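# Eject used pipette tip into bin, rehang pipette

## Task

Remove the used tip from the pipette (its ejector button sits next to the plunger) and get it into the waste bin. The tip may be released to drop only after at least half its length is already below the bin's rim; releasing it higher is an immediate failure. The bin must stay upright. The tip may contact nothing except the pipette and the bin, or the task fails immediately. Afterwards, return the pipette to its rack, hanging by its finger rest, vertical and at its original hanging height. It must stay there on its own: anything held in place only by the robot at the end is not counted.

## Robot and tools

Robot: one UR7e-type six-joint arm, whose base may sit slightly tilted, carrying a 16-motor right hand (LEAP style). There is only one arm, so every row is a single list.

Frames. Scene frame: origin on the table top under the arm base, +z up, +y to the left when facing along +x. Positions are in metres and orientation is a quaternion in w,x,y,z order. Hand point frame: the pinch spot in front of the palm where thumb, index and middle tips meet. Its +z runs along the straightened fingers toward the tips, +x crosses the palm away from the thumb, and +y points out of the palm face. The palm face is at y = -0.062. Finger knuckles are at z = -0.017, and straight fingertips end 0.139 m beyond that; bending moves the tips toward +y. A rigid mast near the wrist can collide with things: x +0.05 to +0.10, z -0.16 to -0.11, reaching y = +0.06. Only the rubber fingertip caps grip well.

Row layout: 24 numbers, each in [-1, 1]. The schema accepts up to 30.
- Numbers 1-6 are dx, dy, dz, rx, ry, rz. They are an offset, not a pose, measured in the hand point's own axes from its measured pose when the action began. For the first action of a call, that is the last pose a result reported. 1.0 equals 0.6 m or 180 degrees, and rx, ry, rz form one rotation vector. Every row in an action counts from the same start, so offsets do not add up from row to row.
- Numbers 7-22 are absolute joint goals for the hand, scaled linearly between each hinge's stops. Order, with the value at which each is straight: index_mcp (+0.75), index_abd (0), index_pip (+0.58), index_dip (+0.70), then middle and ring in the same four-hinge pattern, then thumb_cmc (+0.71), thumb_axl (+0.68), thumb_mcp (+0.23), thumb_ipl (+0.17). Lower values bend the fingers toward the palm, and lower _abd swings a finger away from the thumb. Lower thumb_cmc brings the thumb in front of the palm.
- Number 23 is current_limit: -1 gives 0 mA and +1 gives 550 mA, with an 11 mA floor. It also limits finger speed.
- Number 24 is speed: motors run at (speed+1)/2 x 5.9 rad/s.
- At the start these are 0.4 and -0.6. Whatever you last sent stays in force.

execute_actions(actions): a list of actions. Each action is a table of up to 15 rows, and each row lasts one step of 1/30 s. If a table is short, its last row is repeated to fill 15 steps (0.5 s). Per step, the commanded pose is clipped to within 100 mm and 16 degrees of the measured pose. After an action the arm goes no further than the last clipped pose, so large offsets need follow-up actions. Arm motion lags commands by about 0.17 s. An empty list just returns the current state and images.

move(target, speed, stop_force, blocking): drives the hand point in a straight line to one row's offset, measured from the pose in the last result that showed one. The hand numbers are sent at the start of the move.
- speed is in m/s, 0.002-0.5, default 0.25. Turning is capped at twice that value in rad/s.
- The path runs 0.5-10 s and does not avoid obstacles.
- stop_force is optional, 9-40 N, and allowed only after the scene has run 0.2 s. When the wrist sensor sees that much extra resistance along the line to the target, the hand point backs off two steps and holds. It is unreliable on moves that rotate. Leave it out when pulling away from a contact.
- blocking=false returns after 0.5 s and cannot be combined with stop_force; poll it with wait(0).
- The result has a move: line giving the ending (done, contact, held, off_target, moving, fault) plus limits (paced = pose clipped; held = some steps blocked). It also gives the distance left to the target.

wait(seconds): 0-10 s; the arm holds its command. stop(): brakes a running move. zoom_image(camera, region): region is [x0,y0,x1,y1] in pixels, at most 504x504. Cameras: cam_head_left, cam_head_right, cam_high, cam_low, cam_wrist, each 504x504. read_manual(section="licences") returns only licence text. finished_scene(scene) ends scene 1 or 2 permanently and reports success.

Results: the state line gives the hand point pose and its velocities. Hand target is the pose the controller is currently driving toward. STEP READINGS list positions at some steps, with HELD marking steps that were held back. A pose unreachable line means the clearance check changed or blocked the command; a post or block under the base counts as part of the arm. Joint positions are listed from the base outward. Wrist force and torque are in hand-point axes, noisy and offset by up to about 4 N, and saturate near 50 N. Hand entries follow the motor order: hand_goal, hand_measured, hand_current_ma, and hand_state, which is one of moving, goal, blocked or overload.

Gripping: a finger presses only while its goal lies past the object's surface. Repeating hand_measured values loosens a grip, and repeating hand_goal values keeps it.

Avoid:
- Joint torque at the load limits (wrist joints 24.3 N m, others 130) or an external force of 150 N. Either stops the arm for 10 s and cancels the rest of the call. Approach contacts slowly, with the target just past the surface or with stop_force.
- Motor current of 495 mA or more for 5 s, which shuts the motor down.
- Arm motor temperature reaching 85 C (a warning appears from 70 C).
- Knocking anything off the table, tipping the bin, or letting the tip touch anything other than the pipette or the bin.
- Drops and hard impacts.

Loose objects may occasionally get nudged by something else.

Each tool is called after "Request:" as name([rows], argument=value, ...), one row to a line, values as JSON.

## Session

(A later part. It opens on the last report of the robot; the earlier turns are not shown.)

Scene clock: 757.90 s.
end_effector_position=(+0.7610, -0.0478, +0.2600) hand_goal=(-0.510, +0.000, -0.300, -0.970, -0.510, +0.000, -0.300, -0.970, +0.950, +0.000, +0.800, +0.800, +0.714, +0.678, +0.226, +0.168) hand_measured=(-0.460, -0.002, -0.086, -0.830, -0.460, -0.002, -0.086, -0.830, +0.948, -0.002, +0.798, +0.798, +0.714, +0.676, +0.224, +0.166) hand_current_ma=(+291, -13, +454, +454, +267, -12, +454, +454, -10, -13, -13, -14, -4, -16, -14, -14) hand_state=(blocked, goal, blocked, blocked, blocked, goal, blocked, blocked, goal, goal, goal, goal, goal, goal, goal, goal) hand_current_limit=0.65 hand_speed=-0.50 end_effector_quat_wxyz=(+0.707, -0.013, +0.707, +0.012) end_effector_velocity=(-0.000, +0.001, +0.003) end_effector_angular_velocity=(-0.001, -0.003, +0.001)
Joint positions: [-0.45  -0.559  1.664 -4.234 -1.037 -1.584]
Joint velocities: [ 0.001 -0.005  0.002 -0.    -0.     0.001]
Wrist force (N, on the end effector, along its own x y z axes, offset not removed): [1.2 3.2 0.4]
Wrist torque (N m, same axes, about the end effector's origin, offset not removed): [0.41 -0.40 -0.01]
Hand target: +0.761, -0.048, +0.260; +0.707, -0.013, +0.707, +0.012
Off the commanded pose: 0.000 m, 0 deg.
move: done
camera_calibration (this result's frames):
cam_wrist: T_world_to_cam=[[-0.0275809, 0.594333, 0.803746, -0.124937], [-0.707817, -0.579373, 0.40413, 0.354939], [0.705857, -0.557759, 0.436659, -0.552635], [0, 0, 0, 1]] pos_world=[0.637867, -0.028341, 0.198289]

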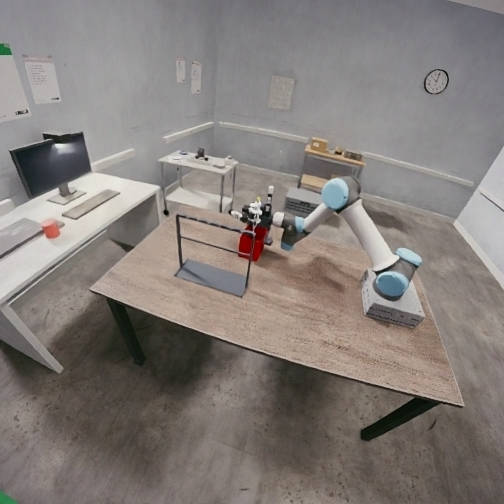

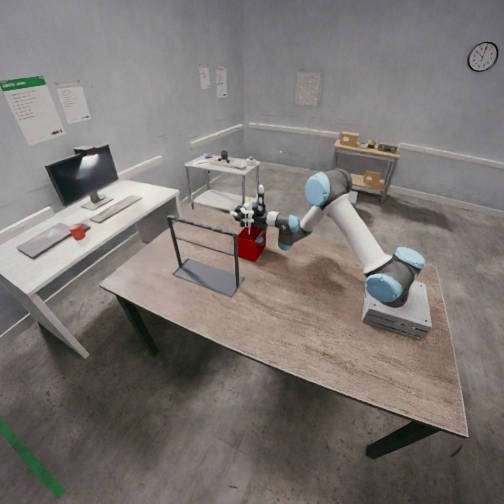

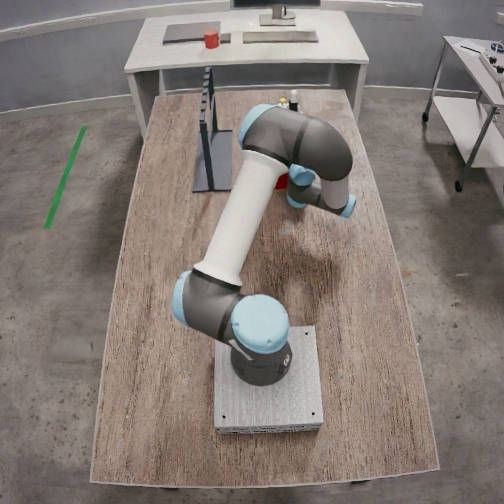

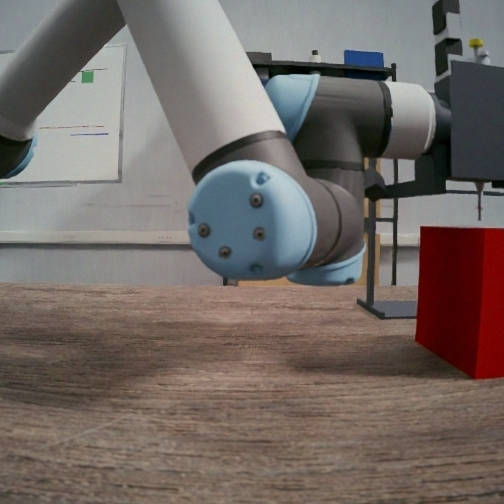

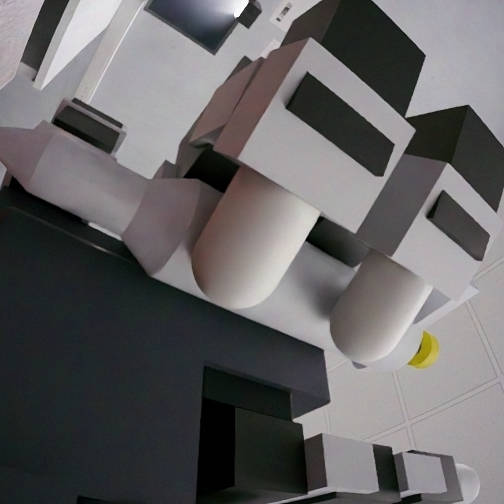

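Request:
move(target=[0, 0.3232, 0.0121, 0, 0, 0, -0.51, 0, -0.3, -0.97, -0.51, 0, -0.3, -0.97, 0.95, 0, 0.8, 0.8, 0.714, 0.678, 0.226, 0.168, 0.65, -0.5], speed=0.12)

Request:
zoom_image(camera="cam_head_left", region=[220, 200, 275, 255])

Request:
zoom_image(camera="cam_low", region=[380, 70, 450, 140])

Scene clock: 776.73 s.
end_effector_position=(+0.7612, +0.1461, +0.2598) hand_goal=(-0.510, +0.000, -0.300, -0.970, -0.510, +0.000, -0.300, -0.970, +0.950, +0.000, +0.800, +0.800, +0.714, +0.678, +0.226, +0.168) hand_measured=(-0.460, -0.002, -0.086, -0.830, -0.460, -0.002, -0.086, -0.830, +0.948, -0.002, +0.798, +0.798, +0.714, +0.676, +0.224, +0.166) hand_current_ma=(+291, -13, +454, +454, +267, -12, +454, +454, -9, -13, -13, -14, -4, -16, -14, -14) hand_state=(blocked, goal, blocked, blocked, blocked, goal, blocked, blocked, goal, goal, goal, goal, goal, goal, goal, goal) hand_current_limit=0.65 hand_speed=-0.50 end_effector_quat_wxyz=(+0.707, -0.013, +0.707, +0.012) end_effector_velocity=(-0.000, +0.002, -0.001) end_effector_angular_velocity=(-0.001, +0.001, -0.001)
Joint positions: [-0.101 -0.571  1.712 -4.271 -1.386 -1.58 ]
Joint velocities: [ 0.003  0.001  0.     0.    -0.005 -0.001]
Wrist force (N, on the end effector, along its own x y z axes, offset not removed): [1.6 0.6 -0.9]
Wrist torque (N m, same axes, about the end effector's origin, offset not removed): [0.08 -0.32 -0.09]
Hand target: +0.761, +0.146, +0.260; +0.707, -0.013, +0.707, +0.012
Off the commanded pose: 0.000 m, 0 deg.
move: done
camera_calibration (this result's frames):
cam_wrist: T_world_to_cam=[[-0.0275859, 0.594395, 0.8037, -0.239976], [-0.707787, -0.579368, 0.404191, 0.467411], [0.705887, -0.557698, 0.436687, -0.444611], [0, 0, 0, 1]] pos_world=[0.638053, 0.165485, 0.198101]

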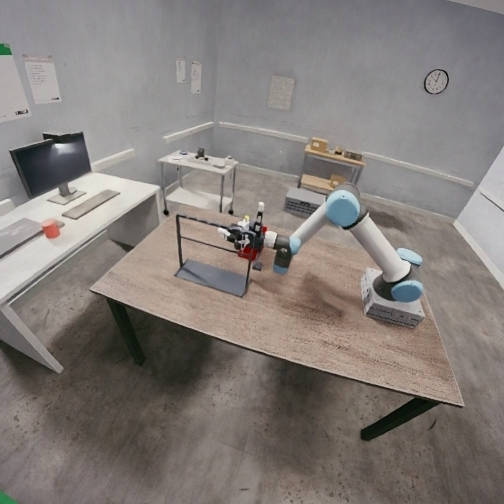

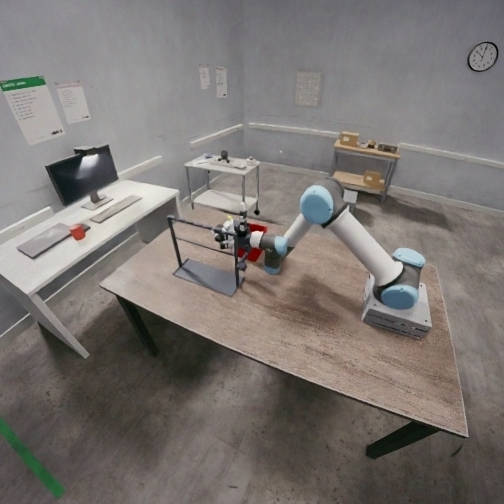

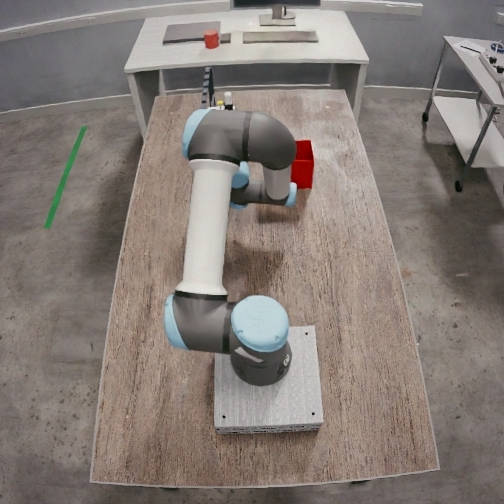

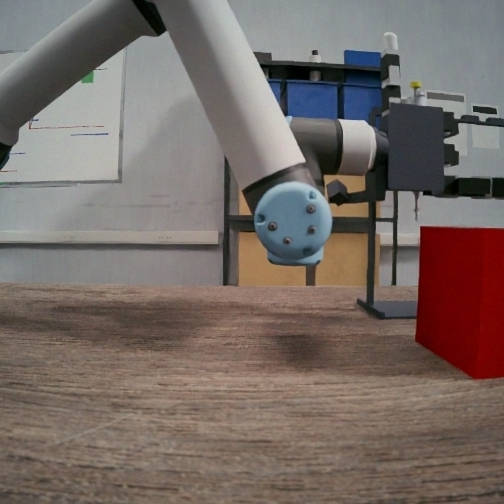

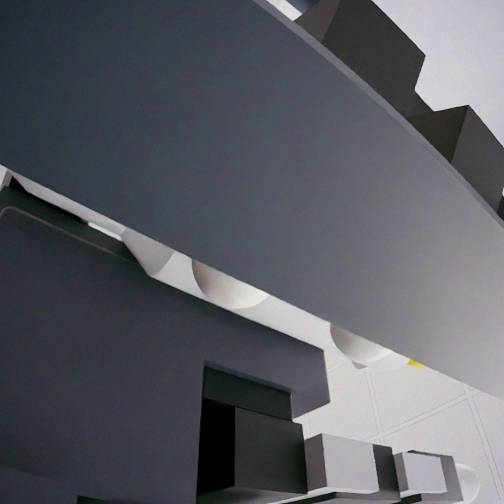

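Region (220, 200, 275, 255) of cam_head_left's 504x504 image, scaled by 9.164, with more detail than that image has.

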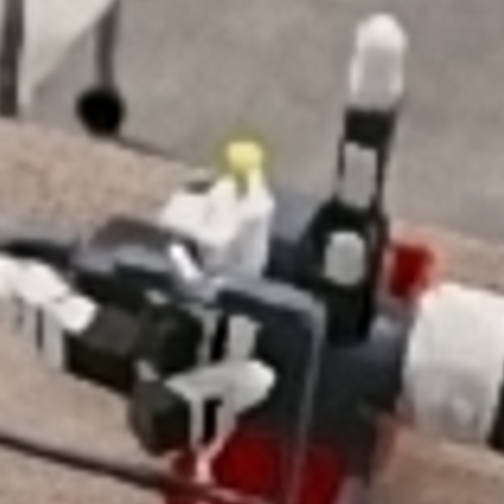

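Region (380, 70, 450, 140) of cam_low's 504x504 image, scaled by 7.200, with more detail than that image has.

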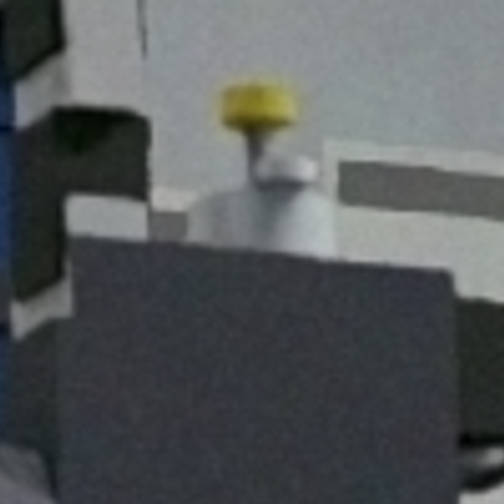

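Request:
move(target=[0, 0.0567, 0.0028, 0, 0, 0, -0.51, 0, -0.3, -0.97, -0.51, 0, -0.3, -0.97, 0.95, 0, 0.8, 0.8, 0.714, 0.678, 0.226, 0.168, 0.65, -0.5], speed=0.03, stop_force=9)

Request:
zoom_image(camera="cam_wrist", region=[370, 230, 504, 400])

Request:
zoom_image(camera="cam_head_left", region=[220, 207, 270, 257])

Scene clock: 790.40 s.
end_effector_position=(+0.7616, +0.1799, +0.2598) hand_goal=(-0.510, +0.000, -0.300, -0.970, -0.510, +0.000, -0.300, -0.970, +0.950, +0.000, +0.800, +0.800, +0.714, +0.678, +0.226, +0.168) hand_measured=(-0.460, -0.002, -0.086, -0.830, -0.460, -0.002, -0.086, -0.830, +0.948, -0.002, +0.798, +0.798, +0.714, +0.676, +0.224, +0.166) hand_current_ma=(+291, -13, +454, +454, +267, -12, +454, +454, -9, -13, -13, -14, -4, -16, -14, -14) hand_state=(blocked, goal, blocked, blocked, blocked, goal, blocked, blocked, goal, goal, goal, goal, goal, goal, goal, goal) hand_current_limit=0.65 hand_speed=-0.50 end_effector_quat_wxyz=(+0.707, -0.013, +0.707, +0.012) end_effector_velocity=(+0.000, +0.003, +0.001) end_effector_angular_velocity=(+0.001, -0.002, +0.001)
Joint positions: [-0.037 -0.566  1.696 -4.261 -1.45  -1.579]
Joint velocities: [ 0.005 -0.001 -0.002  0.001 -0.004  0.001]
Wrist force (N, on the end effector, along its own x y z axes, offset not removed): [2.6 1.0 2.0]
Wrist torque (N m, same axes, about the end effector's origin, offset not removed): [-0.08 -0.53 -0.01]
Hand target: +0.762, +0.180, +0.260; +0.707, -0.013, +0.707, +0.012
Off the commanded pose: 0.000 m, 0 deg.
move: done
camera_calibration (this result's frames):
cam_wrist: T_world_to_cam=[[-0.0275933, 0.594407, 0.803691, -0.26004], [-0.707776, -0.579373, 0.404202, 0.487329], [0.705898, -0.55768, 0.436694, -0.426038], [0, 0, 0, 1]] pos_world=[0.638484, 0.199322, 0.198061]

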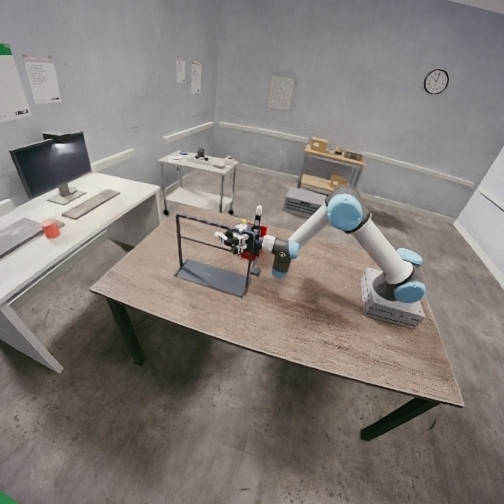

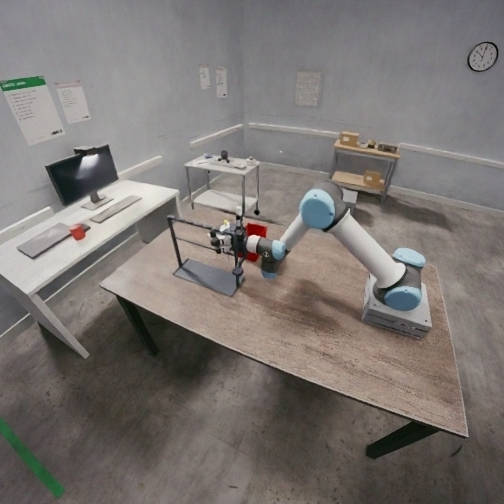

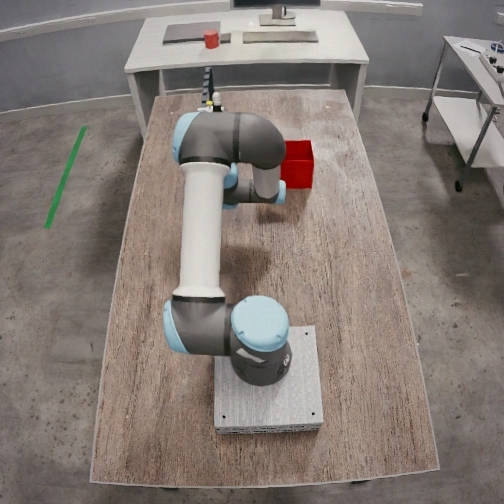

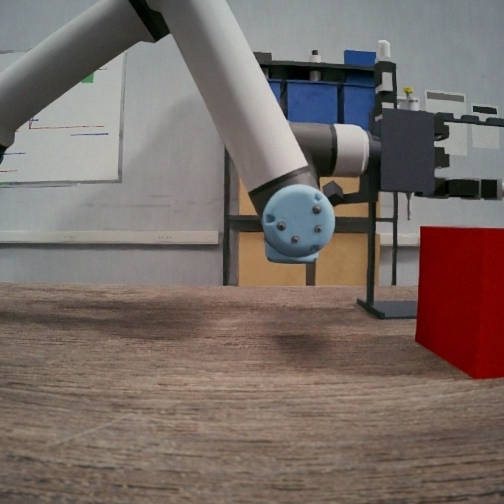

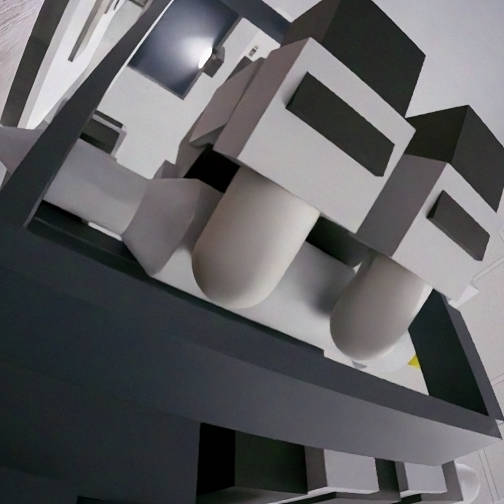

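Region (370, 230, 504, 400) of cam_wrist's 504x504 image, scaled by 2.965, with more detail than that image has; it fills the left 397 columns of this view, and the rest is white.

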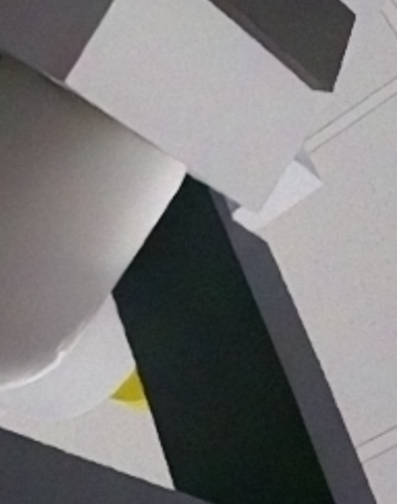

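Region (220, 207, 270, 257) of cam_head_left's 504x504 image, scaled by 10.080, with more detail than that image has.

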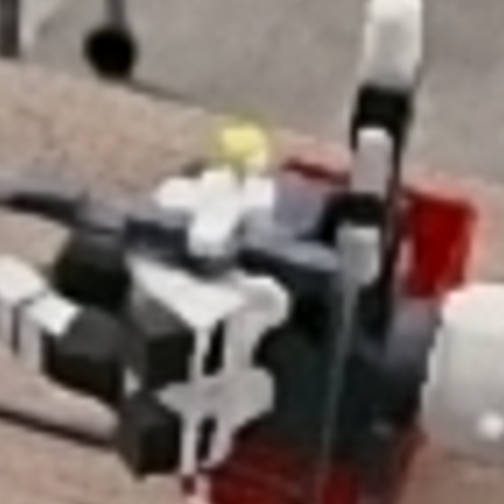

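Request:
move(target=[0.0125, 0.0013, 0, 0, 0, 0, -0.51, 0, -0.3, -0.97, -0.51, 0, -0.3, -0.97, 0.95, 0, 0.8, 0.8, 0.714, 0.678, 0.226, 0.168, 0.65, -0.5], speed=0.015, stop_force=9)

Request:
zoom_image(camera="cam_low", region=[380, 80, 440, 140])

Scene clock: 800.83 s.
end_effector_position=(+0.7616, +0.1807, +0.2525) hand_goal=(-0.510, +0.000, -0.300, -0.970, -0.510, +0.000, -0.300, -0.970, +0.950, +0.000, +0.800, +0.800, +0.714, +0.678, +0.226, +0.168) hand_measured=(-0.460, -0.002, -0.086, -0.830, -0.460, -0.002, -0.086, -0.830, +0.948, -0.002, +0.798, +0.798, +0.714, +0.676, +0.224, +0.166) hand_current_ma=(+291, -13, +454, +454, +267, -12, +454, +454, -9, -13, -13, -14, -4, -16, -14, -14) hand_state=(blocked, goal, blocked, blocked, blocked, goal, blocked, blocked, goal, goal, goal, goal, goal, goal, goal, goal) hand_current_limit=0.65 hand_speed=-0.50 end_effector_quat_wxyz=(+0.707, -0.013, +0.707, +0.012) end_effector_velocity=(-0.000, +0.001, -0.003) end_effector_angular_velocity=(-0.001, +0.001, +0.000)
Joint positions: [-0.036 -0.55   1.69  -4.271 -1.451 -1.579]
Joint velocities: [ 0.001  0.005 -0.001 -0.003 -0.001 -0.001]
Wrist force (N, on the end effector, along its own x y z axes, offset not removed): [2.2 3.4 1.1]
Wrist torque (N m, same axes, about the end effector's origin, offset not removed): [0.36 -0.46 0.03]
Hand target: +0.762, +0.181, +0.252; +0.707, -0.013, +0.707, +0.012
Off the commanded pose: 0.000 m, 0 deg.
move: done
camera_calibration (this result's frames):
cam_wrist: T_world_to_cam=[[-0.0275834, 0.594413, 0.803687, -0.254633], [-0.707771, -0.57937, 0.404215, 0.490683], [0.705903, -0.557677, 0.436689, -0.422405], [0, 0, 0, 1]] pos_world=[0.638445, 0.200079, 0.190763]

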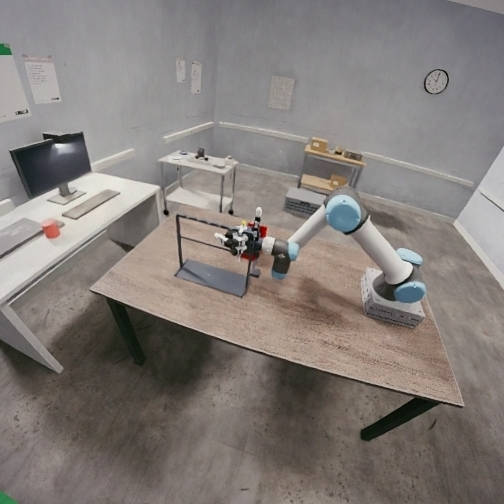

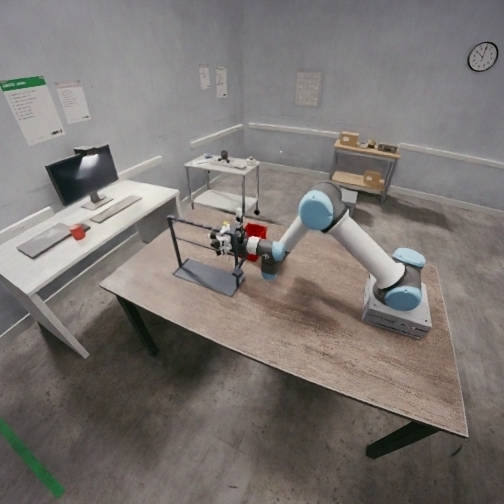

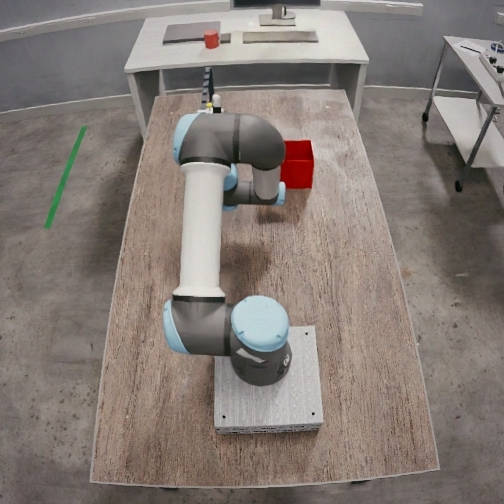

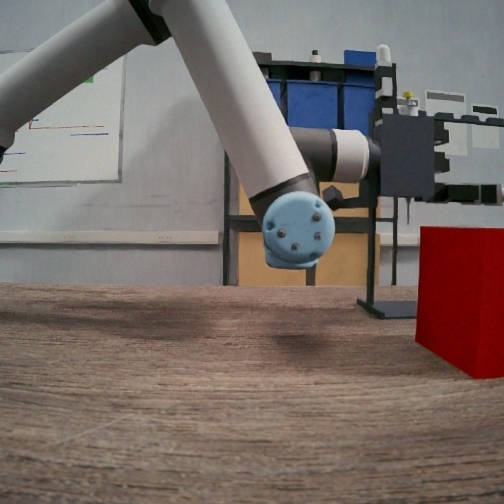

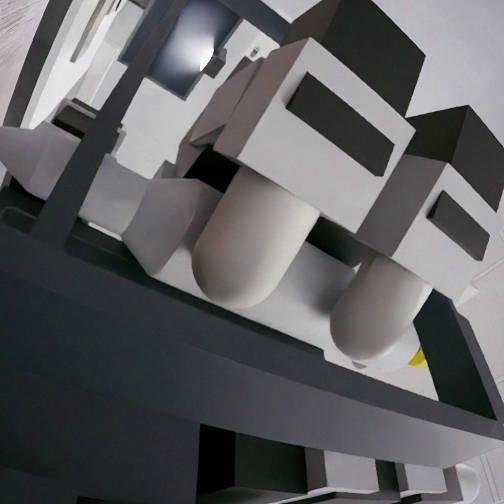

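Region (380, 80, 440, 140) of cam_low's 504x504 image, scaled by 8.400, with more detail than that image has.

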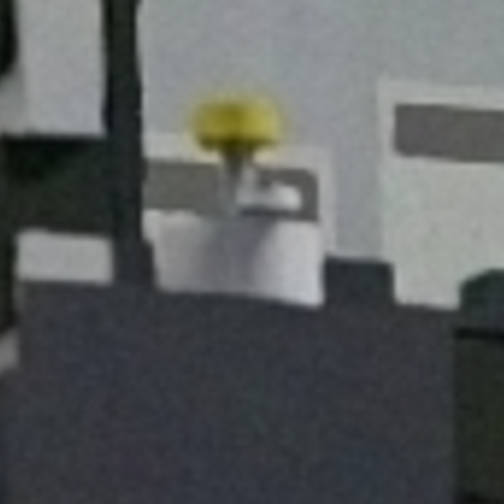

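Request:
execute_actions([
  [[0,0,0,0,0,0,-0.455,0,-0.086,-0.82,-0.455,0,-0.086,-0.82,0.95,0,0.8,0.8,0.714,0.678,0.226,0.168,0.4,-0.3],[0,0,0,0,0,0,-0.455,0,-0.086,-0.82,-0.455,0,-0.086,-0.82,0.95,0,0.8,0.8,0.714,0.678,0.226,0.168,0.4,-0.3],[0,0,0,0,0,0,-0.455,0,-0.086,-0.82,-0.455,0,-0.086,-0.82,0.95,0,0.8,0.8,0.714,0.678,0.226,0.168,0.4,-0.3],[0,0,0,0,0,0,-0.455,0,-0.086,-0.82,-0.455,0,-0.086,-0.82,0.95,0,0.8,0.8,0.714,0.678,0.226,0.168,0.4,-0.3],[0,0,0,0,0,0,-0.455,0,-0.086,-0.82,-0.455,0,-0.086,-0.82,0.95,0,0.8,0.8,0.714,0.678,0.226,0.168,0.4,-0.3],[0,0,0,0,0,0,-0.455,0,0.285,-0.75,-0.455,0,0.285,-0.75,0.95,0,0.8,0.8,0.714,0.678,0.226,0.168,0.4,-0.5]],
  [[0,0,0,0,0,0,0.6,0,0.576,-0.3,0.6,0,0.576,-0.3,0.95,0,0.8,0.8,0.714,0.678,0.226,0.168,0.4,-0.2]],
  [[0,0,0,0,0,0,0.754,0,0.576,0.2,0.754,0,0.576,0.2,0.95,0,0.8,0.8,0.714,0.678,0.226,0.168,0.4,-0.2]],
])

Scene clock: 814.60 s.
end_effector_position=(+0.7616, +0.1807, +0.2525) hand_goal=(+0.754, +0.000, +0.576, +0.200, +0.754, +0.000, +0.576, +0.200, +0.950, +0.000, +0.800, +0.800, +0.714, +0.678, +0.226, +0.168) hand_measured=(+0.580, -0.002, +0.574, +0.192, +0.622, -0.002, +0.574, +0.192, +0.948, -0.002, +0.798, +0.798, +0.714, +0.676, +0.224, +0.166) hand_current_ma=(-61, -13, -14, -8, -73, -13, -14, -8, -9, -13, -13, -14, -4, -16, -14, -14) hand_state=(moving, goal, goal, moving, moving, goal, goal, moving, goal, goal, goal, goal, goal, goal, goal, goal) hand_current_limit=0.40 hand_speed=-0.20 end_effector_quat_wxyz=(+0.707, -0.013, +0.707, +0.012) end_effector_velocity=(+0.000, -0.001, -0.001) end_effector_angular_velocity=(-0.000, +0.002, -0.001)
Joint positions: [-0.036 -0.55   1.69  -4.271 -1.451 -1.579]
Joint velocities: [-0.     0.001  0.     0.001 -0.001 -0.   ]
Wrist force (N, on the end effector, along its own x y z axes, offset not removed): [0.2 0.0 0.5]
Wrist torque (N m, same axes, about the end effector's origin, offset not removed): [0.00 -0.17 -0.11]
Hand target: +0.762, +0.181, +0.252; +0.707, -0.013, +0.707, +0.012
Off the commanded pose: 0.000 m, 0 deg.
Step readings (end_effector_position; steps 1 to 15: 1st action; 16 to 30: 2nd action; 31 to 45: 3rd action):
0: (+0.7616, +0.1807, +0.2523)
1: (+0.7616, +0.1807, +0.2523)
2: (+0.7616, +0.1807, +0.2523)
4: (+0.7616, +0.1807, +0.2523)
8: (+0.7616, +0.1807, +0.2524)
15: (+0.7616, +0.1807, +0.2525)
16: (+0.7616, +0.1807, +0.2525)
17: (+0.7616, +0.1807, +0.2525)
19: (+0.7616, +0.1807, +0.2525)
23: (+0.7616, +0.1807, +0.2525)
30: (+0.7616, +0.1807, +0.2525)
31: (+0.7616, +0.1807, +0.2525)
32: (+0.7616, +0.1807, +0.2525)
34: (+0.7616, +0.1807, +0.2525)
38: (+0.7616, +0.1807, +0.2525)
45: end_effector_position above
camera_calibration (this result's frames):
cam_wrist: T_world_to_cam=[[-0.0276051, 0.594407, 0.80369, -0.254621], [-0.707783, -0.579373, 0.404192, 0.490709], [0.70589, -0.55768, 0.436705, -0.42239], [0, 0, 0, 1]] pos_world=[0.638448, 0.200093, 0.190756]

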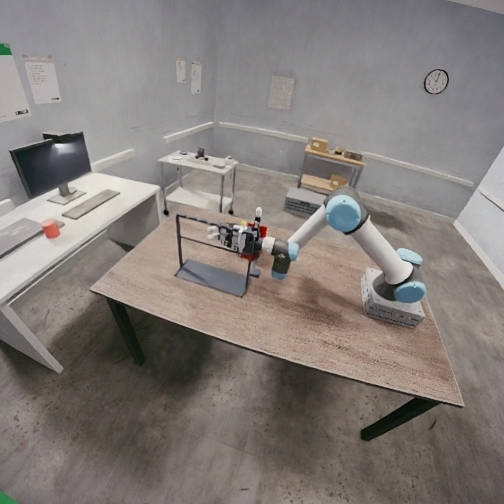

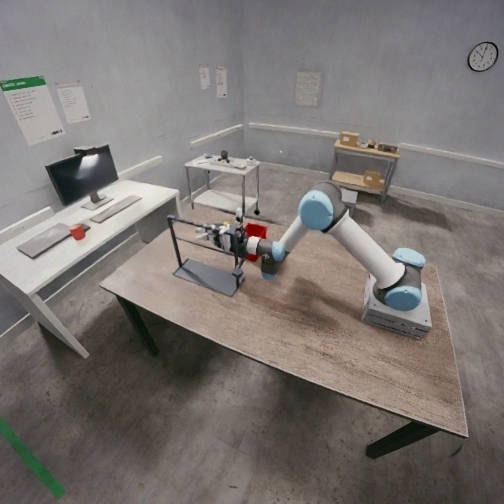

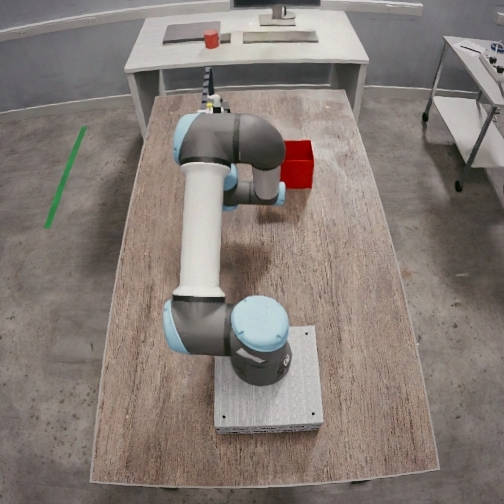

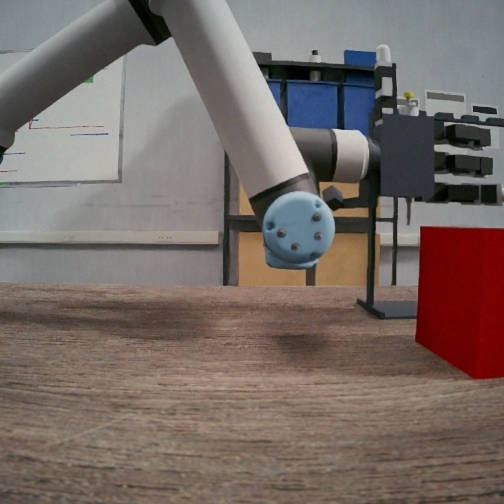

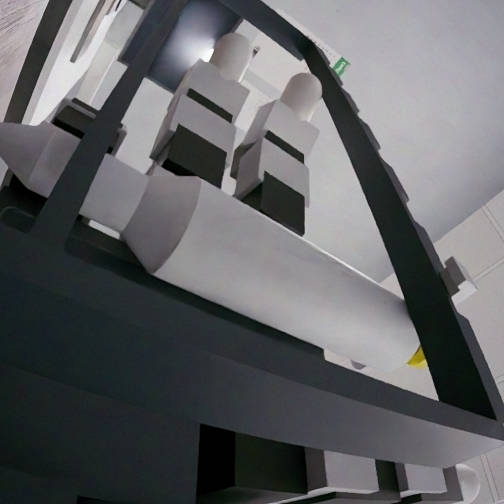

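Released and hanging. Now I'll back the hand away from the pipette.

Request:
move(target=[0, -0.14, -0.03, 0, 0, 0, 0.754, 0, 0.576, 0.696, 0.754, 0, 0.576, 0.696, 0.95, 0, 0.8, 0.8, 0.714, 0.678, 0.226, 0.168, 0.4, -0.2], speed=0.15)

Request:
zoom_image(camera="cam_head_left", region=[200, 195, 290, 280])

Request:
zoom_image(camera="cam_head_right", region=[195, 200, 275, 280])

Scene clock: 822.57 s.
end_effector_position=(+0.7467, +0.0963, +0.2526) hand_goal=(+0.754, +0.000, +0.576, +0.696, +0.754, +0.000, +0.576, +0.696, +0.950, +0.000, +0.800, +0.800, +0.714, +0.678, +0.226, +0.168) hand_measured=(+0.752, -0.002, +0.574, +0.694, +0.752, -0.004, +0.574, +0.694, +0.948, -0.002, +0.798, +0.798, +0.714, +0.676, +0.224, +0.166) hand_current_ma=(-9, -13, -12, -15, -10, -14, -11, -15, -9, -13, -13, -14, -4, -16, -14, -14) hand_state=(goal, goal, goal, goal, goal, goal, goal, goal, goal, goal, goal, goal, goal, goal, goal, goal) hand_current_limit=0.40 hand_speed=-0.20 end_effector_quat_wxyz=(+0.707, -0.013, +0.707, +0.012) end_effector_velocity=(-0.000, -0.002, -0.001) end_effector_angular_velocity=(-0.000, +0.002, -0.000)
Joint positions: [-0.202 -0.573  1.762 -4.319 -1.285 -1.581]
Joint velocities: [-0.004 -0.     0.002  0.001  0.004 -0.001]
Wrist force (N, on the end effector, along its own x y z axes, offset not removed): [0.0 1.1 -1.1]
Wrist torque (N m, same axes, about the end effector's origin, offset not removed): [0.33 -0.10 -0.09]
Hand target: +0.747, +0.096, +0.253; +0.707, -0.013, +0.707, +0.012
Off the commanded pose: 0.000 m, 0 deg.
move: done
camera_calibration (this result's frames):
cam_wrist: T_world_to_cam=[[-0.0275873, 0.594376, 0.803714, -0.204969], [-0.70781, -0.57936, 0.404162, 0.431258], [0.705864, -0.557727, 0.436688, -0.458975], [0, 0, 0, 1]] pos_world=[0.623568, 0.115699, 0.190867]

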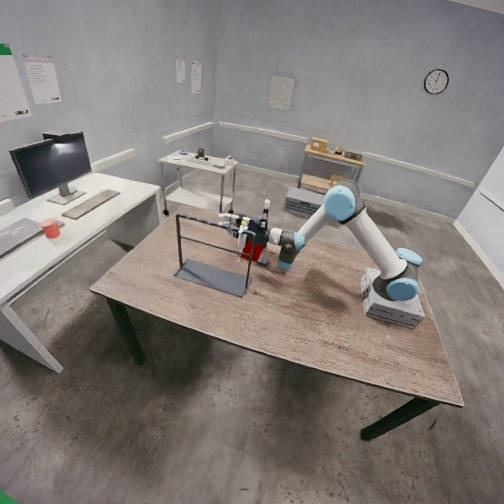

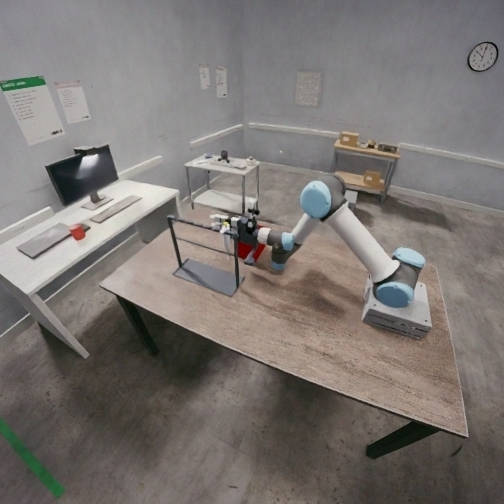

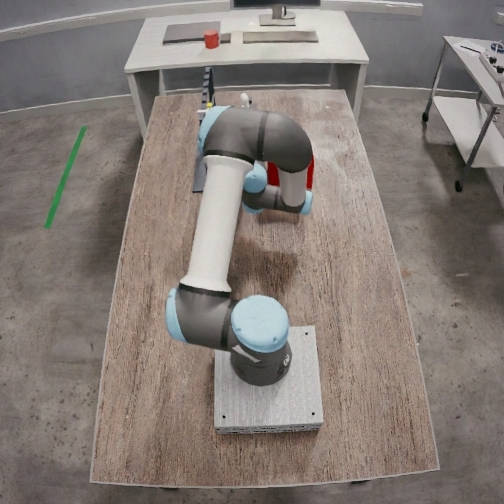

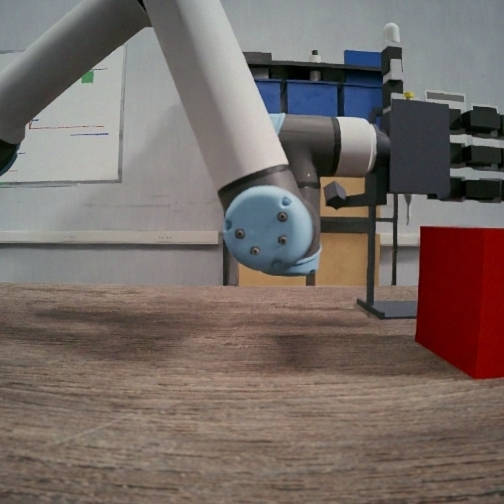

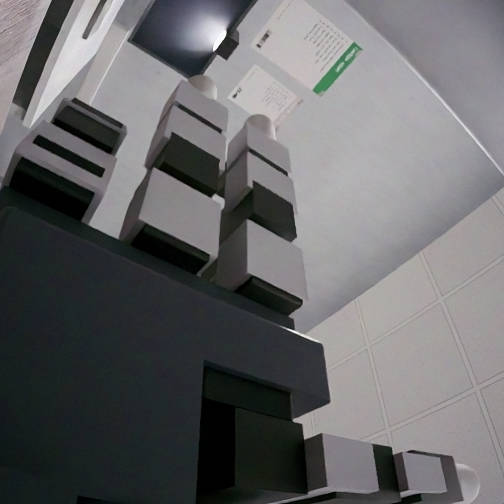

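Region (200, 195, 290, 280) of cam_head_left's 504x504 image, scaled by 5.600, with more detail than that image has.

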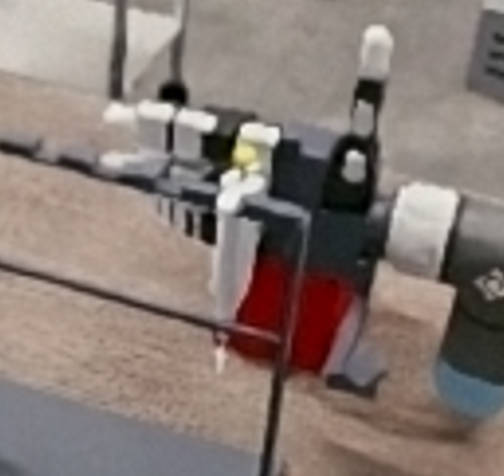

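Region (195, 200, 275, 280) of cam_head_right's 504x504 image, scaled by 6.300, with more detail than that image has.

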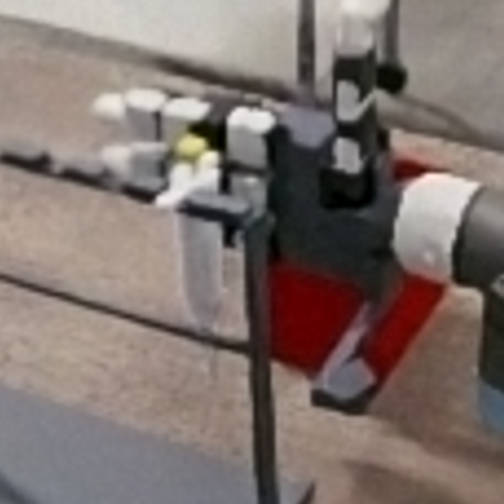

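Request:
execute_actions(actions=[])

Scene clock: 860.73 s.
end_effector_position=(+0.7467, +0.0961, +0.2526) hand_goal=(+0.754, +0.000, +0.576, +0.696, +0.754, +0.000, +0.576, +0.696, +0.950, +0.000, +0.800, +0.800, +0.714, +0.678, +0.226, +0.168) hand_measured=(+0.752, -0.002, +0.574, +0.694, +0.752, -0.004, +0.574, +0.694, +0.948, -0.002, +0.798, +0.798, +0.714, +0.676, +0.224, +0.166) hand_current_ma=(-9, -13, -12, -15, -10, -14, -11, -15, -9, -13, -13, -14, -4, -16, -14, -14) hand_state=(goal, goal, goal, goal, goal, goal, goal, goal, goal, goal, goal, goal, goal, goal, goal, goal) hand_current_limit=0.40 hand_speed=-0.20 end_effector_quat_wxyz=(+0.707, -0.013, +0.707, +0.012) end_effector_velocity=(-0.000, +0.000, +0.000) end_effector_angular_velocity=(-0.001, -0.001, +0.000)
Joint positions: [-0.203 -0.573  1.763 -4.319 -1.284 -1.581]
Joint velocities: [ 0.     0.     0.001 -0.002 -0.    -0.   ]
Wrist force (N, on the end effector, along its own x y z axes, offset not removed): [3.0 1.6 0.3]
Wrist torque (N m, same axes, about the end effector's origin, offset not removed): [0.18 -0.56 0.23]
Hand target: +0.747, +0.096, +0.253; +0.707, -0.013, +0.707, +0.012
Off the commanded pose: 0.000 m, 0 deg.
camera_calibration (this result's frames):
cam_wrist: T_world_to_cam=[[-0.0276075, 0.594377, 0.803713, -0.204841], [-0.707786, -0.579386, 0.404166, 0.431093], [0.705887, -0.557699, 0.436687, -0.459067], [0, 0, 0, 1]] pos_world=[0.623516, 0.115501, 0.190869]

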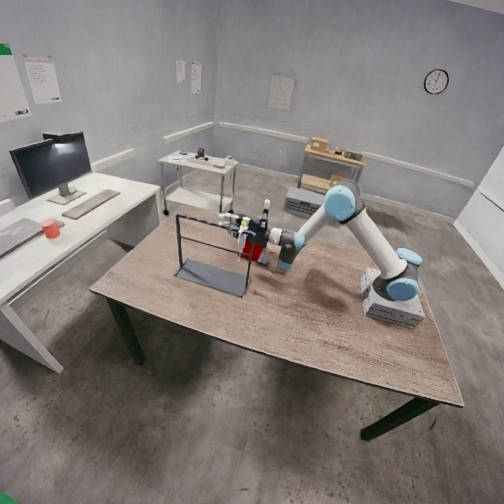

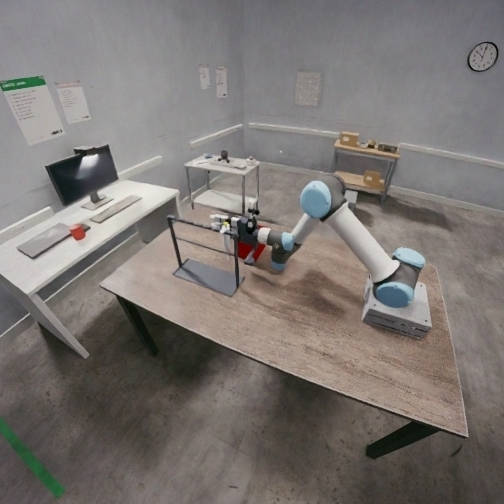

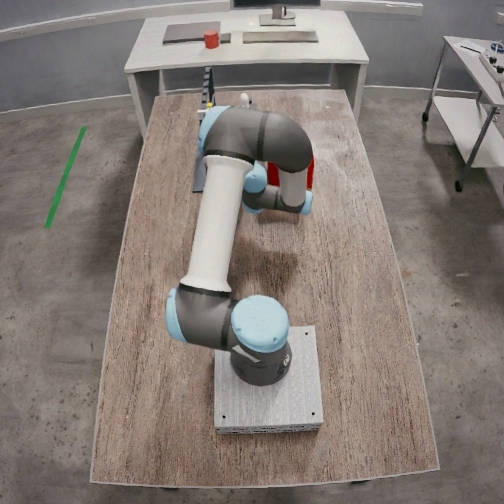

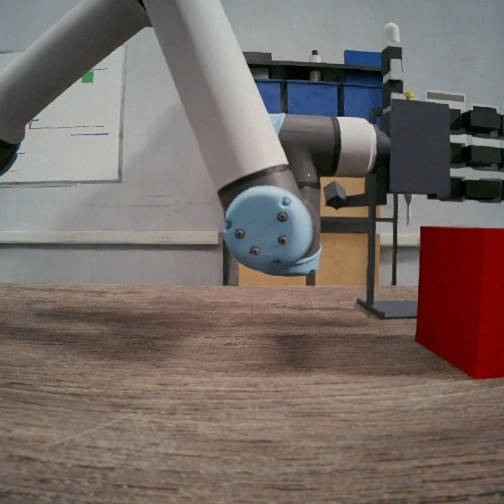

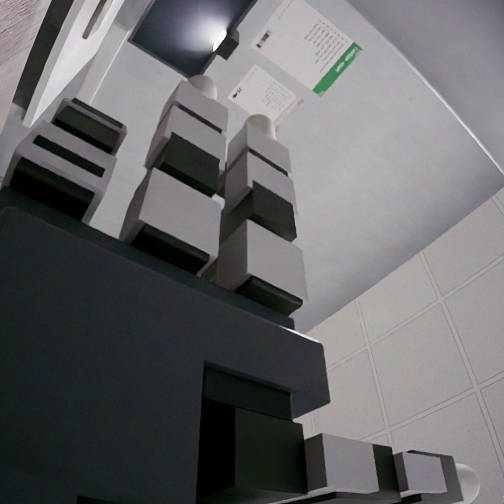

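Request:
zoom_image(camera="cam_head_right", region=[160, 190, 290, 310])

Region (160, 190, 290, 310) of cam_head_right's 504x504 image, scaled by 3.877, with more detail than that image has; it fills the top 465 rows of this view, and the rest is white.

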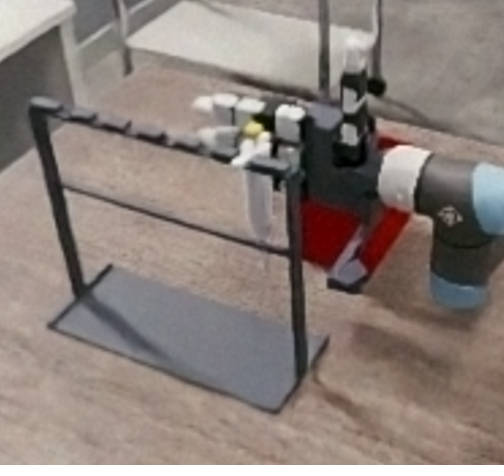

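The pipette hangs on the rack. Finishing scene 1.

Request:
finished_scene(scene=1)

The scene is finished: the task was done.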